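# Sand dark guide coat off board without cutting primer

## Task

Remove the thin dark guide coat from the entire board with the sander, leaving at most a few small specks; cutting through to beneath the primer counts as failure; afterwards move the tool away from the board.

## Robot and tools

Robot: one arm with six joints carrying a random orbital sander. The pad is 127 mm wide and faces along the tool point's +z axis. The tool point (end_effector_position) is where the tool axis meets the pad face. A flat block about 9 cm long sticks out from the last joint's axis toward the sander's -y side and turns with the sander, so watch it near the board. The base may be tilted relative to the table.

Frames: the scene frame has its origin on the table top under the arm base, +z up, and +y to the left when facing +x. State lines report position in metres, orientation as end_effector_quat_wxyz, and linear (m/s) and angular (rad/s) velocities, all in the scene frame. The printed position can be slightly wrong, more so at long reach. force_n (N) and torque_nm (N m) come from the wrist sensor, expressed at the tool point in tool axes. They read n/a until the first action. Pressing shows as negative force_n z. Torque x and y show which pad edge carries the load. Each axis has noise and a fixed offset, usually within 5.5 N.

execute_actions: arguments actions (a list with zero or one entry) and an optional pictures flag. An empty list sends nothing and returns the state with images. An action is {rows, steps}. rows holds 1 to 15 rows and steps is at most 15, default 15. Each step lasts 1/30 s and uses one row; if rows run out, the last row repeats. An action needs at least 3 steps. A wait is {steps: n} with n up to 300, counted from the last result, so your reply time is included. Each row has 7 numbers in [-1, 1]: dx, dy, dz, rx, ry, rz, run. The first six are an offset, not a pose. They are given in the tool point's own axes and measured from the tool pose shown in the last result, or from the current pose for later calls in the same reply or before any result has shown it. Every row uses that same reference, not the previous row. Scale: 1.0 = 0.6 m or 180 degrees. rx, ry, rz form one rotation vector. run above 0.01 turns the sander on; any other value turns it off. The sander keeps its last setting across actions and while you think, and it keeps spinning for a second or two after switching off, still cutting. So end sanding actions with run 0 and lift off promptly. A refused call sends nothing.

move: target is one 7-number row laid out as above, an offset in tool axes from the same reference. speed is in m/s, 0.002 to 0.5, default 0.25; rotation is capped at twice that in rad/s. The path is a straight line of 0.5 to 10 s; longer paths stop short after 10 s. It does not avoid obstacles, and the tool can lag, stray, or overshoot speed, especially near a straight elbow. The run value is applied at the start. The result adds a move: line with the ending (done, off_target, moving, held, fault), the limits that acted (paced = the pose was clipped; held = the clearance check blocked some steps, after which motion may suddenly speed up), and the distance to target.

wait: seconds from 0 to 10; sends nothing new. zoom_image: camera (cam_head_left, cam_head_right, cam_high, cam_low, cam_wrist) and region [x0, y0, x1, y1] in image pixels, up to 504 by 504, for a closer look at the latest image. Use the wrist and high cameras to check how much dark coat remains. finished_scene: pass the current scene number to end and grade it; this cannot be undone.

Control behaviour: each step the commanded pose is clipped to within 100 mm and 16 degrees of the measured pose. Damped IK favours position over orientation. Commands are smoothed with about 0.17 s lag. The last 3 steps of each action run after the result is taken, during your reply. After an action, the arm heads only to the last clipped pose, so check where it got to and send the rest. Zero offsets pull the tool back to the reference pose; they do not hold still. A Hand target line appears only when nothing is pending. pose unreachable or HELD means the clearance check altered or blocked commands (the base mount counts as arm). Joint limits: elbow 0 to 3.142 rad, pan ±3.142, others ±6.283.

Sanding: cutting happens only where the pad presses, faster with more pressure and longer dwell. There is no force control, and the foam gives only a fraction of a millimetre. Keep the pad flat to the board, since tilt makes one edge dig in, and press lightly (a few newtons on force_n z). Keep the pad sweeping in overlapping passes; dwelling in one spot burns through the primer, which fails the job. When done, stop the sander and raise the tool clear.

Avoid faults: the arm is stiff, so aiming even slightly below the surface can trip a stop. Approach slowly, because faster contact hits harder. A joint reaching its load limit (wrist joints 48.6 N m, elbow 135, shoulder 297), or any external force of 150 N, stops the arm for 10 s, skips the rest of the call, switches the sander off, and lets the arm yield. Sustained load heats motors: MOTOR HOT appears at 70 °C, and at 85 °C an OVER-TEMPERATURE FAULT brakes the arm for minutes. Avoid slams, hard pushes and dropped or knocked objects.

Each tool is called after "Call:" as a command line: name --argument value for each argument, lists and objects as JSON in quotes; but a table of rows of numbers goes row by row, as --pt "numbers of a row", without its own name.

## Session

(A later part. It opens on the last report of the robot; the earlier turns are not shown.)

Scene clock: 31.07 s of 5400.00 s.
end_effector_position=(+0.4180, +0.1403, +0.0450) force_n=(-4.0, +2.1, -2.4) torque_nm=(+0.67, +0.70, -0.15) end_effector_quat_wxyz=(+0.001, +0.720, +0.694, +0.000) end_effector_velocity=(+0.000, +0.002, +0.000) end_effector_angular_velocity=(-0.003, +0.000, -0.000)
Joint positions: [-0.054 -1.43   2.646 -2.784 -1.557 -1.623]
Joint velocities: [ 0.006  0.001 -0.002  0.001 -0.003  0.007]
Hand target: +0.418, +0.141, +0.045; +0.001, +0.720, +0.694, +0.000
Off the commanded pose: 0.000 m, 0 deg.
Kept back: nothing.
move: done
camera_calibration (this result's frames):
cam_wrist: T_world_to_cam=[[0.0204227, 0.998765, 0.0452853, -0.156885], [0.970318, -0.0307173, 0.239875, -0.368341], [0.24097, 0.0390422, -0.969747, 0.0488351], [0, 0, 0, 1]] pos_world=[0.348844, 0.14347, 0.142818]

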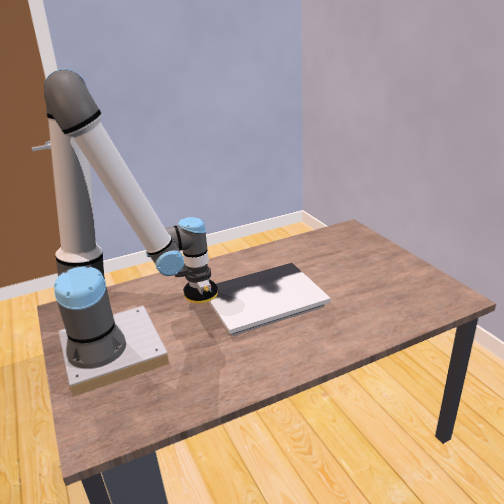

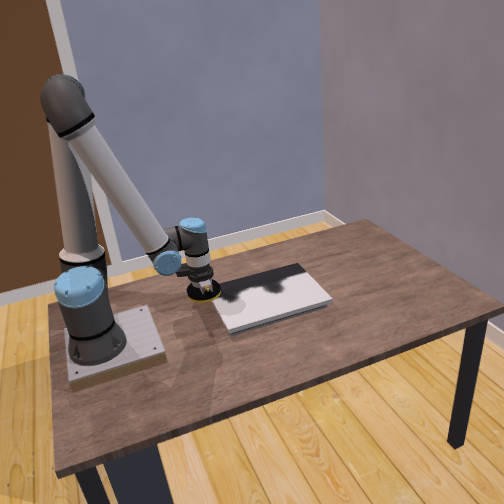

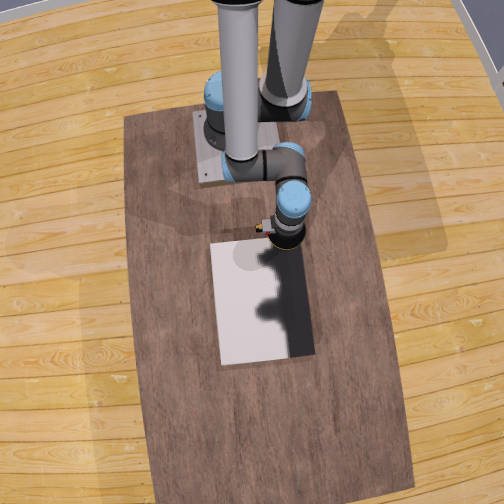

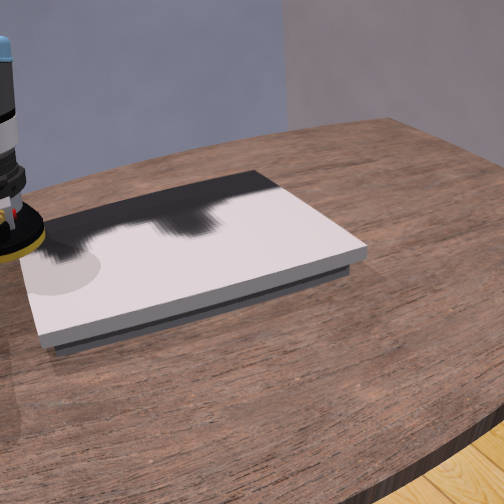

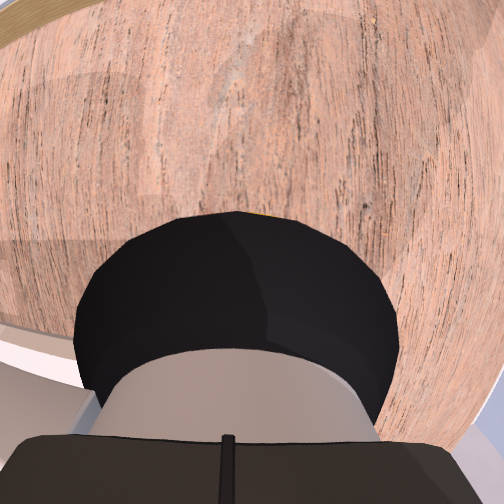

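Call:
move --target '[-0.01, 0, 0.005, 0, -0.0002, 0, 1]' --speed 0.015

Call:
move --target '[0, 0.725, -0.0002, 0, 0, 0, 1]' --speed 0.047

Call:
move --target '[0.1, 0.05, -0.02, 0, 0, 0, 1]' --speed 0.15

Scene clock: 32.07 s of 5400.00 s.
end_effector_position=(+0.4179, +0.1345, +0.0422) force_n=(-3.2, -0.3, -33.4) torque_nm=(-0.25, -0.01, -0.18) end_effector_quat_wxyz=(+0.001, +0.720, +0.694, +0.000) end_effector_velocity=(-0.001, -0.002, -0.001) end_effector_angular_velocity=(+0.000, +0.001, +0.000)
Joint positions: [-0.067 -1.423  2.651 -2.796 -1.558 -1.637]
Joint velocities: [-0.005  0.002  0.002 -0.003  0.    -0.005]
Hand target: +0.418, +0.134, +0.042; +0.001, +0.720, +0.694, +0.000
Off the commanded pose: 0.000 m, 0 deg.
Kept back: nothing.
move: done
camera_calibration (this result's frames):
cam_wrist: T_world_to_cam=[[0.0204253, 0.998797, 0.0445897, -0.150969], [0.970274, -0.0305597, 0.240072, -0.367734], [0.241146, 0.0383607, -0.96973, 0.0463581], [0, 0, 0, 1]] pos_world=[0.348707, 0.137772, 0.139969]

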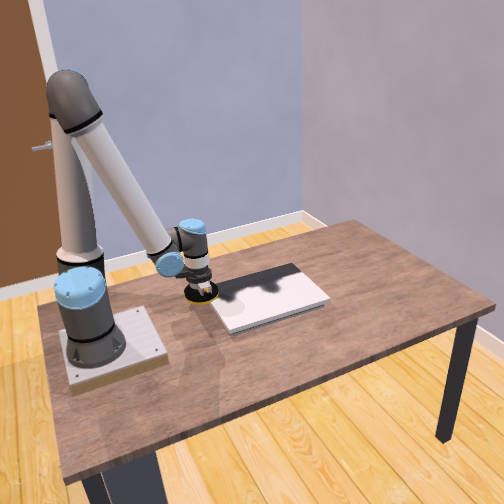

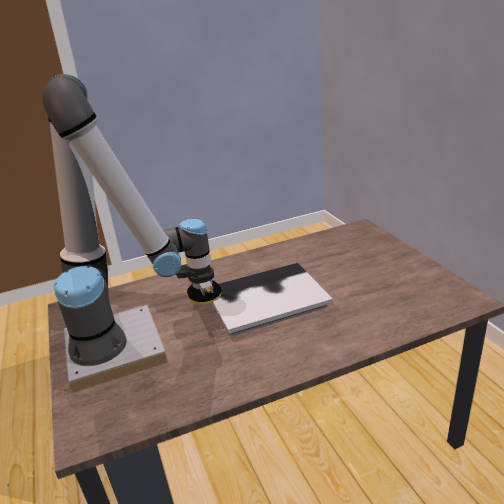

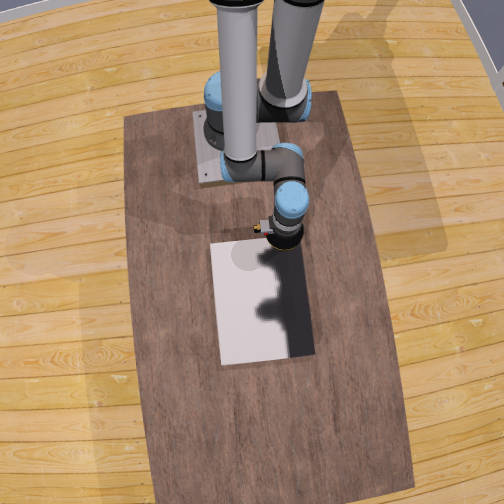

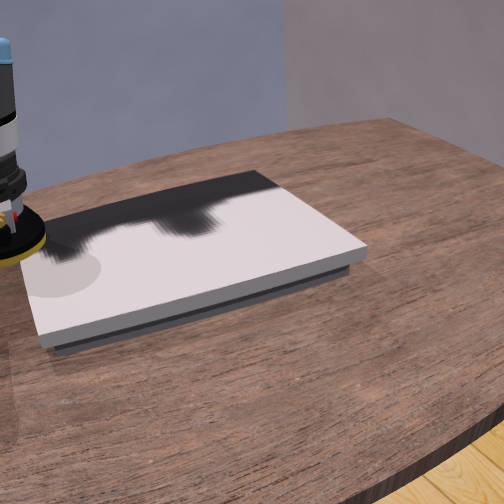

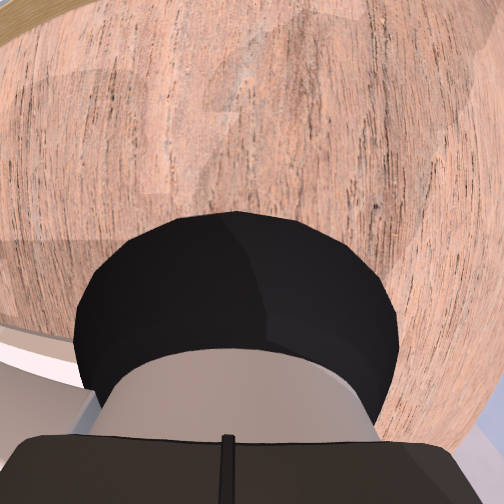

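Scene clock: 41.97 s of 5400.00 s.
end_effector_position=(+0.8522, +0.1181, +0.0428) force_n=(-2.0, -3.1, -32.6) torque_nm=(+0.62, +0.67, -0.07) end_effector_quat_wxyz=(+0.001, +0.720, +0.694, +0.000) end_effector_velocity=(+0.002, -0.000, -0.000) end_effector_angular_velocity=(-0.000, +0.002, -0.000)
Joint positions: [-0.033 -0.96   1.824 -2.433 -1.558 -1.603]
Joint velocities: [ 0.     0.003 -0.005  0.005 -0.001  0.001]
Hand target: +0.852, +0.118, +0.043; +0.001, +0.720, +0.694, +0.000
Off the commanded pose: 0.001 m, 0 deg.
Kept back: nothing.
move: done
camera_calibration (this result's frames):
cam_wrist: T_world_to_cam=[[0.0204227, 0.998795, 0.0446283, -0.143546], [0.970299, -0.0305623, 0.239969, -0.789773], [0.241044, 0.038402, -0.969754, -0.0570857], [0, 0, 0, 1]] pos_world=[0.783008, 0.121428, 0.140568]

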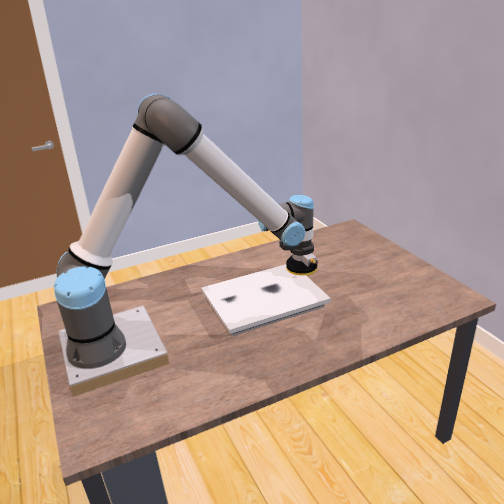

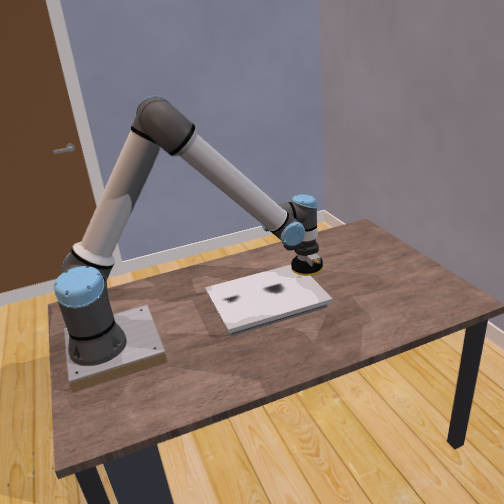

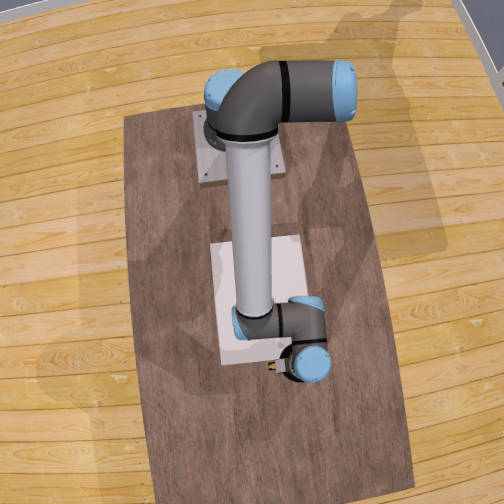

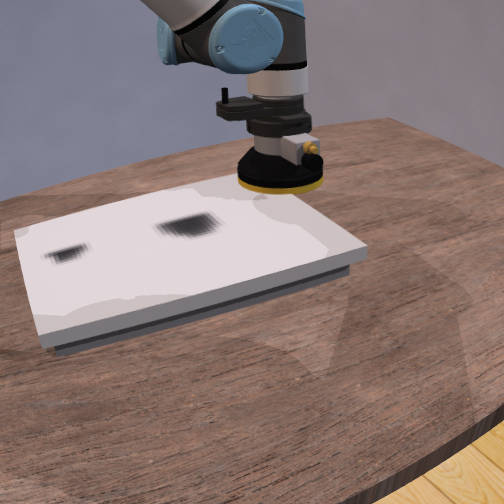

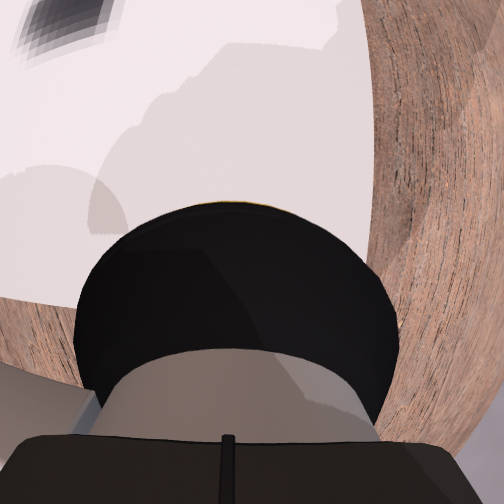

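Scene clock: 43.20 s of 5400.00 s.
end_effector_position=(+0.8845, +0.1768, +0.0548) force_n=(-6.3, -3.0, +1.9) torque_nm=(-0.27, +1.09, +0.00) end_effector_quat_wxyz=(+0.001, +0.720, +0.694, +0.000) end_effector_velocity=(+0.001, +0.002, -0.000) end_effector_angular_velocity=(-0.001, +0.003, -0.000)
Joint positions: [ 0.036 -0.928  1.73  -2.371 -1.558 -1.534]
Joint velocities: [ 0.003  0.002 -0.005  0.005 -0.001  0.003]
Hand target: +0.885, +0.177, +0.055; +0.001, +0.720, +0.694, +0.000
Off the commanded pose: 0.000 m, 0 deg.
Kept back: nothing.
move: done
camera_calibration (this result's frames):
cam_wrist: T_world_to_cam=[[0.0204065, 0.998786, 0.0448372, -0.203286], [0.970266, -0.0306022, 0.240098, -0.822184], [0.241179, 0.0386044, -0.969713, -0.0555736], [0, 0, 0, 1]] pos_world=[0.815289, 0.180024, 0.152629]

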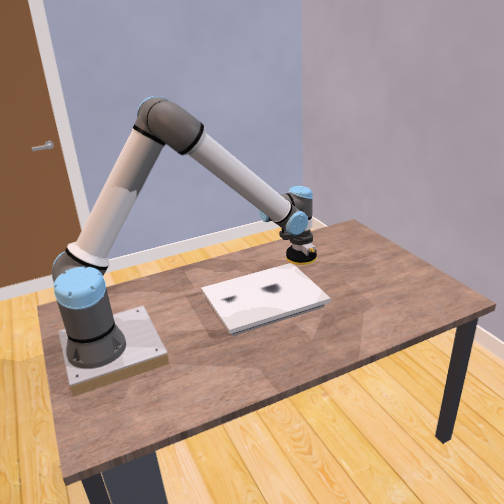

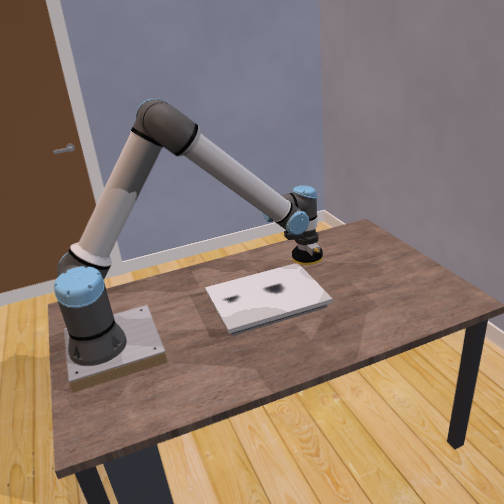

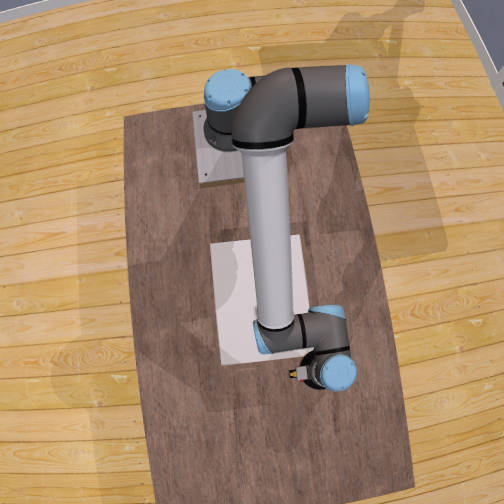

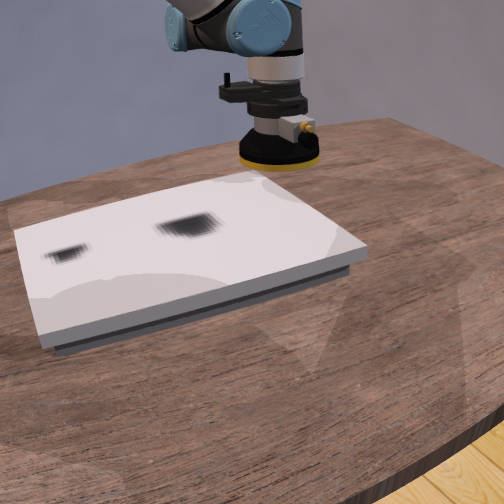

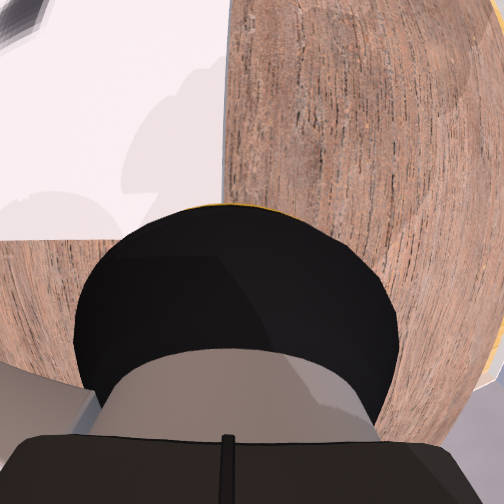

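Call:
move --target '[-0.24, -0.28, 0.0145, 0.0001, 0, 0, 1]' --speed 0.25

Call:
move --target '[0, 0, 0.0052, 0, 0, 0, 1]' --speed 0.012

Call:
move --target '[0.01, -0.417, 0.0001, 0, 0, 0, 1]' --speed 0.055

Call:
move --target '[0, -0.05, -0.35, 0, 0, 0, 0]' --speed 0.25

Scene clock: 45.33 s of 5400.00 s.
end_effector_position=(+0.7114, +0.0392, +0.0457) force_n=(+3.2, +1.1, -3.4) torque_nm=(+0.11, -0.43, -0.11) end_effector_quat_wxyz=(+0.001, +0.720, +0.694, +0.000) end_effector_velocity=(-0.002, -0.001, +0.000) end_effector_angular_velocity=(+0.001, -0.001, +0.000)
Joint positions: [-0.159 -1.123  2.129 -2.572 -1.558 -1.729]
Joint velocities: [-0.003 -0.002  0.005 -0.003  0.002 -0.003]
Hand target: +0.711, +0.039, +0.046; +0.001, +0.720, +0.694, +0.000
Off the commanded pose: 0.000 m, 0 deg.
Kept back: nothing.
move: done
camera_calibration (this result's frames):
cam_wrist: T_world_to_cam=[[0.0204632, 0.998792, 0.044666, -0.0620288], [0.970435, -0.0305889, 0.239417, -0.656404], [0.240495, 0.0384462, -0.969889, -0.0168857], [0, 0, 0, 1]] pos_world=[0.642327, 0.0425244, 0.143548]

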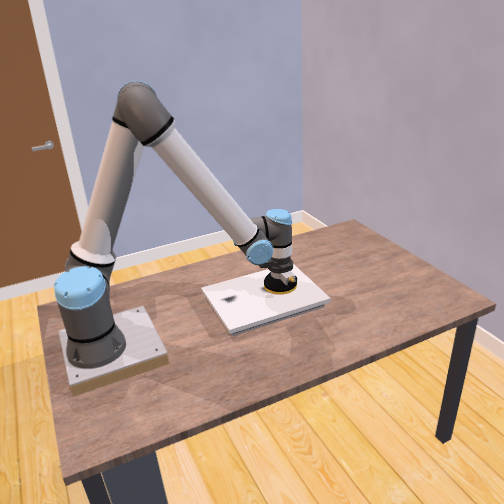

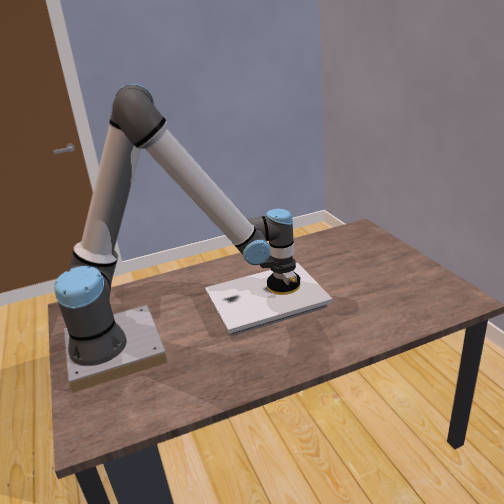

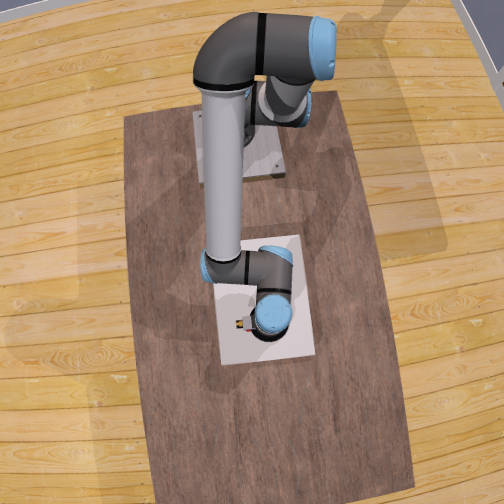

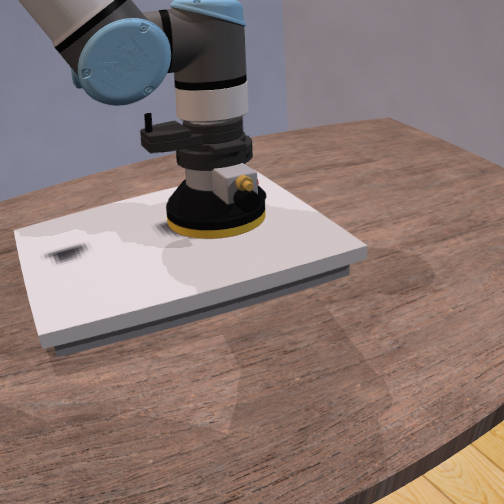

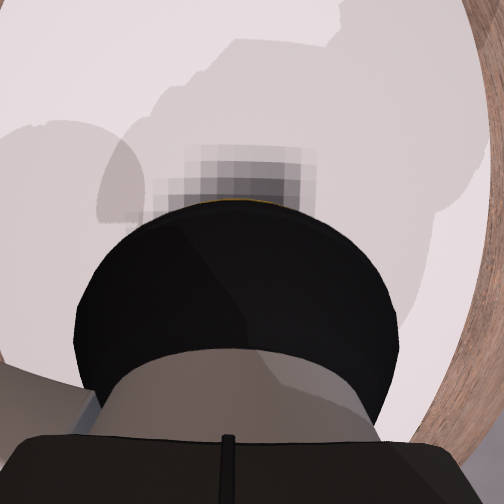

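Scene clock: 46.27 s of 5400.00 s.
end_effector_position=(+0.7115, +0.0390, +0.0430) force_n=(-8.9, -2.0, -52.4) torque_nm=(-0.55, +1.78, -0.24) end_effector_quat_wxyz=(+0.001, +0.720, +0.694, +0.000) end_effector_velocity=(-0.001, +0.001, -0.002) end_effector_angular_velocity=(+0.001, +0.002, -0.000)
Joint positions: [-0.16  -1.118  2.13  -2.578 -1.558 -1.729]
Joint velocities: [ 0.     0.002  0.001 -0.     0.001  0.   ]
Hand target: +0.711, +0.039, +0.043; +0.001, +0.720, +0.694, +0.000
Off the commanded pose: 0.000 m, 0 deg.
Kept back: nothing.
move: done
camera_calibration (this result's frames):
cam_wrist: T_world_to_cam=[[0.0203976, 0.998793, 0.0446788, -0.0616244], [0.970282, -0.030553, 0.240039, -0.655701], [0.241114, 0.0384548, -0.969735, -0.0199777], [0, 0, 0, 1]] pos_world=[0.642289, 0.0422846, 0.140774]

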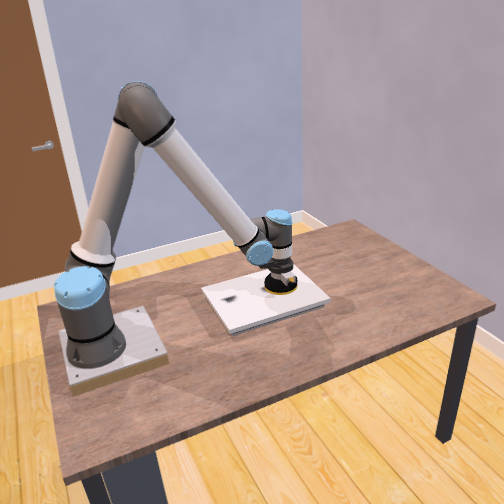

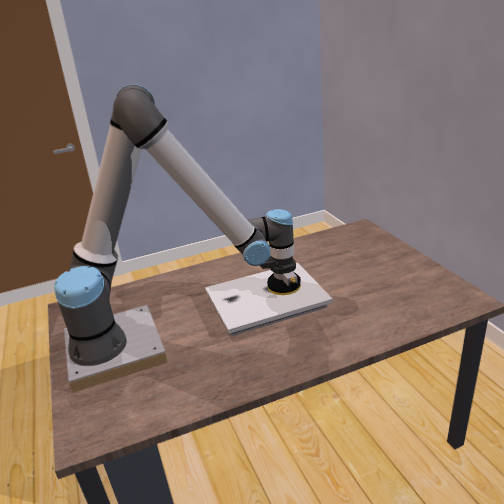

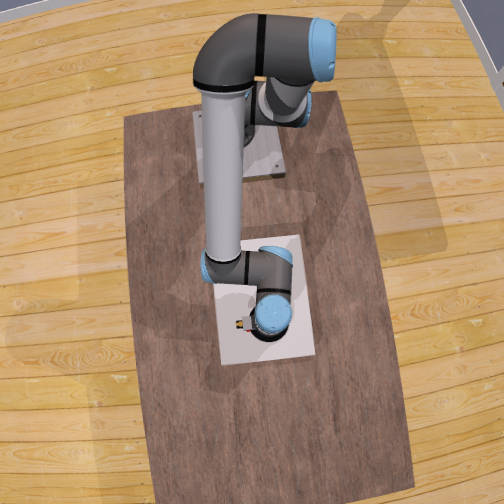

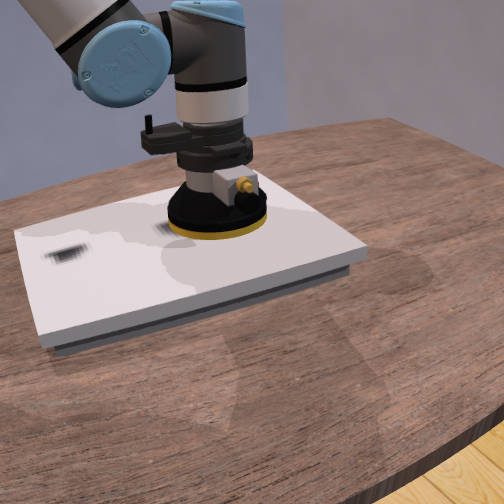

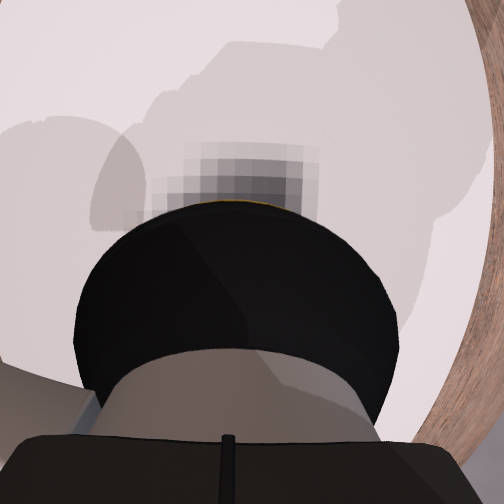

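Scene clock: 51.50 s of 5400.00 s.
end_effector_position=(+0.4618, +0.0543, +0.0423) force_n=(-2.4, +0.1, -47.9) torque_nm=(-1.34, +0.74, -0.17) end_effector_quat_wxyz=(+0.001, +0.720, +0.694, +0.000) end_effector_velocity=(-0.002, +0.000, +0.000) end_effector_angular_velocity=(+0.001, -0.000, -0.000)
Joint positions: [-0.237 -1.388  2.601 -2.779 -1.559 -1.806]
Joint velocities: [-0.001 -0.003  0.004 -0.001  0.001 -0.001]
Hand target: +0.462, +0.054, +0.042; +0.001, +0.720, +0.694, +0.000
Off the commanded pose: 0.000 m, 0 deg.
Kept back: nothing.
move: done
camera_calibration (this result's frames):
cam_wrist: T_world_to_cam=[[0.0204427, 0.998793, 0.0446528, -0.0718053], [0.970384, -0.030574, 0.239625, -0.412815], [0.240701, 0.0384318, -0.969838, 0.0391486], [0, 0, 0, 1]] pos_world=[0.392634, 0.0575927, 0.140095]

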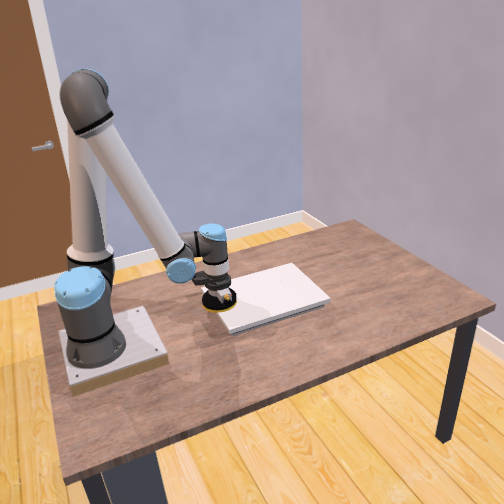

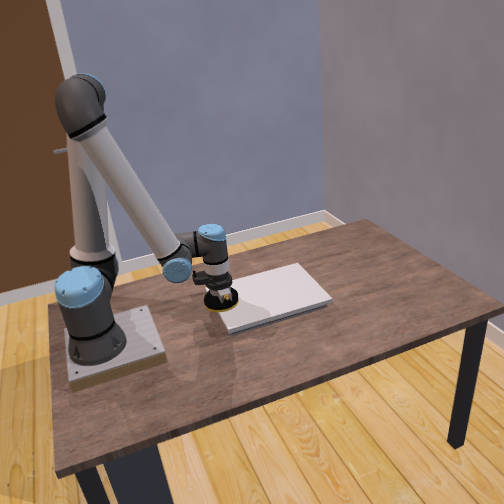

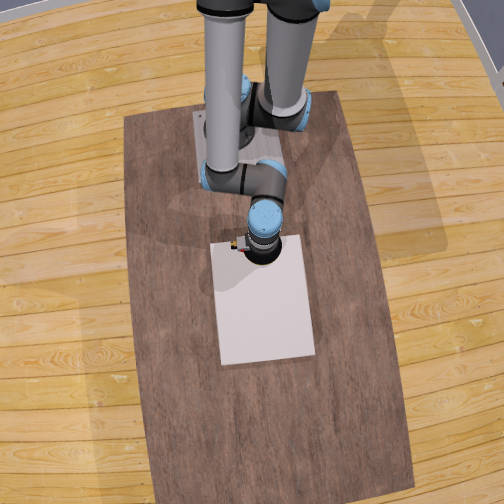

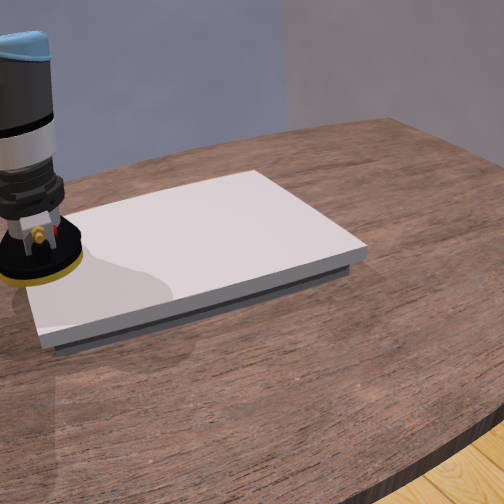

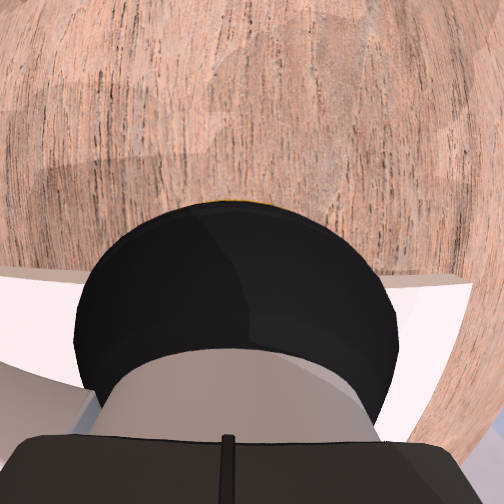

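Scene clock: 53.27 s of 5400.00 s.
end_effector_position=(+0.4313, +0.0553, +0.2521) force_n=(+0.8, +0.8, -1.6) torque_nm=(+0.28, -0.15, -0.10) end_effector_quat_wxyz=(+0.001, +0.720, +0.694, +0.000) end_effector_velocity=(-0.001, -0.000, +0.003) end_effector_angular_velocity=(-0.000, +0.001, +0.000)
Joint positions: [-0.261 -1.917  2.469 -2.117 -1.559 -1.831]
Joint velocities: [-0.001 -0.005 -0.003  0.009 -0.001 -0.001]
Hand target: +0.431, +0.055, +0.252; +0.001, +0.720, +0.694, +0.000
Off the commanded pose: 0.000 m, 0 deg.
Kept back: nothing.
move: done
camera_calibration (this result's frames):
cam_wrist: T_world_to_cam=[[0.0204402, 0.998798, 0.0445542, -0.0815057], [0.970342, -0.0305547, 0.239799, -0.433523], [0.240872, 0.0383313, -0.9698, 0.249842], [0, 0, 0, 1]] pos_world=[0.362152, 0.0585848, 0.349886]

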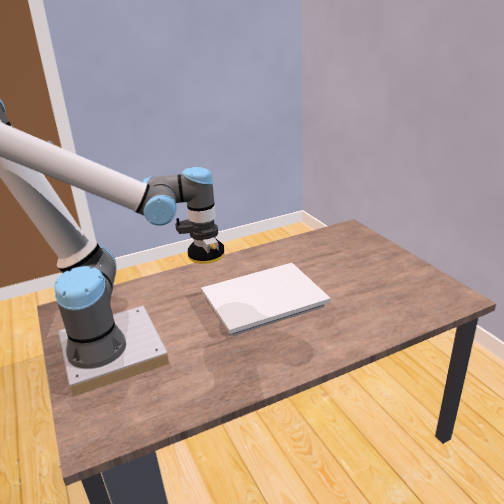

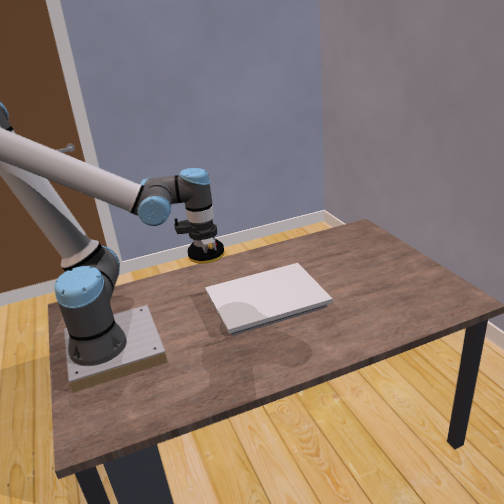

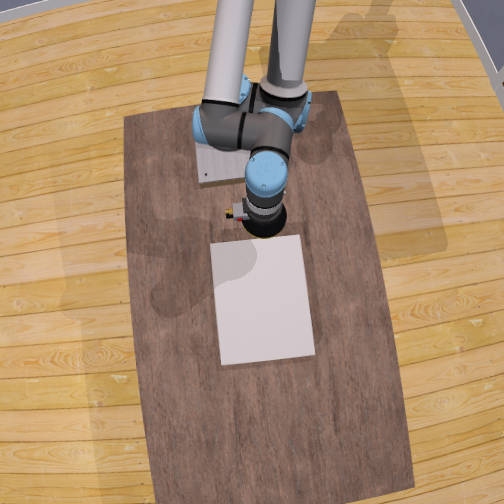

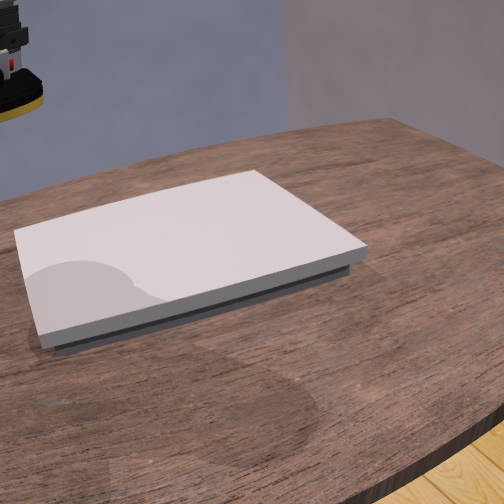

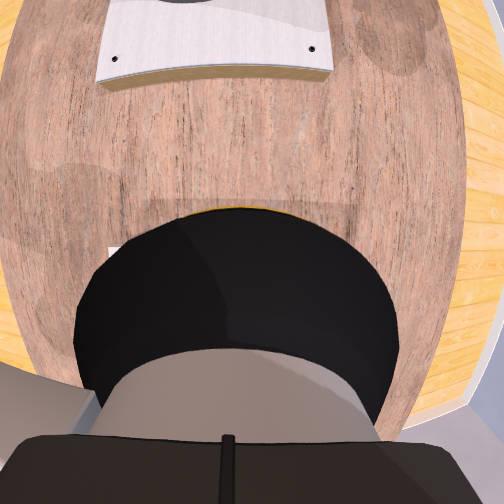

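The board looks clean. A quick zoom will confirm it before I finish.

Call:
zoom_image --camera "cam_high" --region '[190, 225, 340, 385]'

Call:
zoom_image --camera "cam_low" --region '[0, 150, 380, 360]'

Region (190, 225, 340, 385) of cam_high's 504x504 image, scaled by 3.150, with more detail than that image has; it fills the left 472 columns of this view, and the rest is white.

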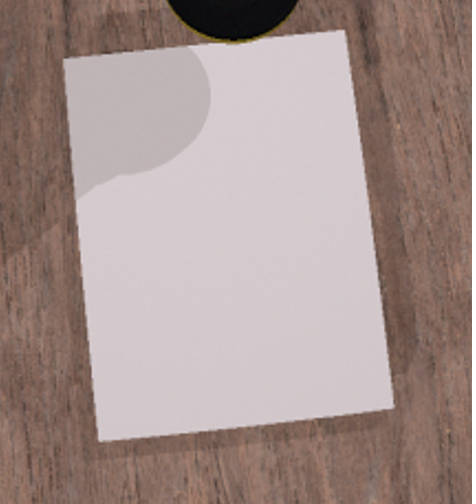

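Region (0, 150, 380, 360) of cam_low's 504x504 image, scaled by 1.326, with more detail than that image has; it fills the top 279 rows of this view, and the rest is white.

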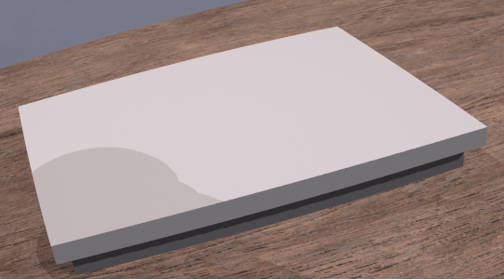

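Call:
finished_scene --scene 2

The scene is finished: the task was done.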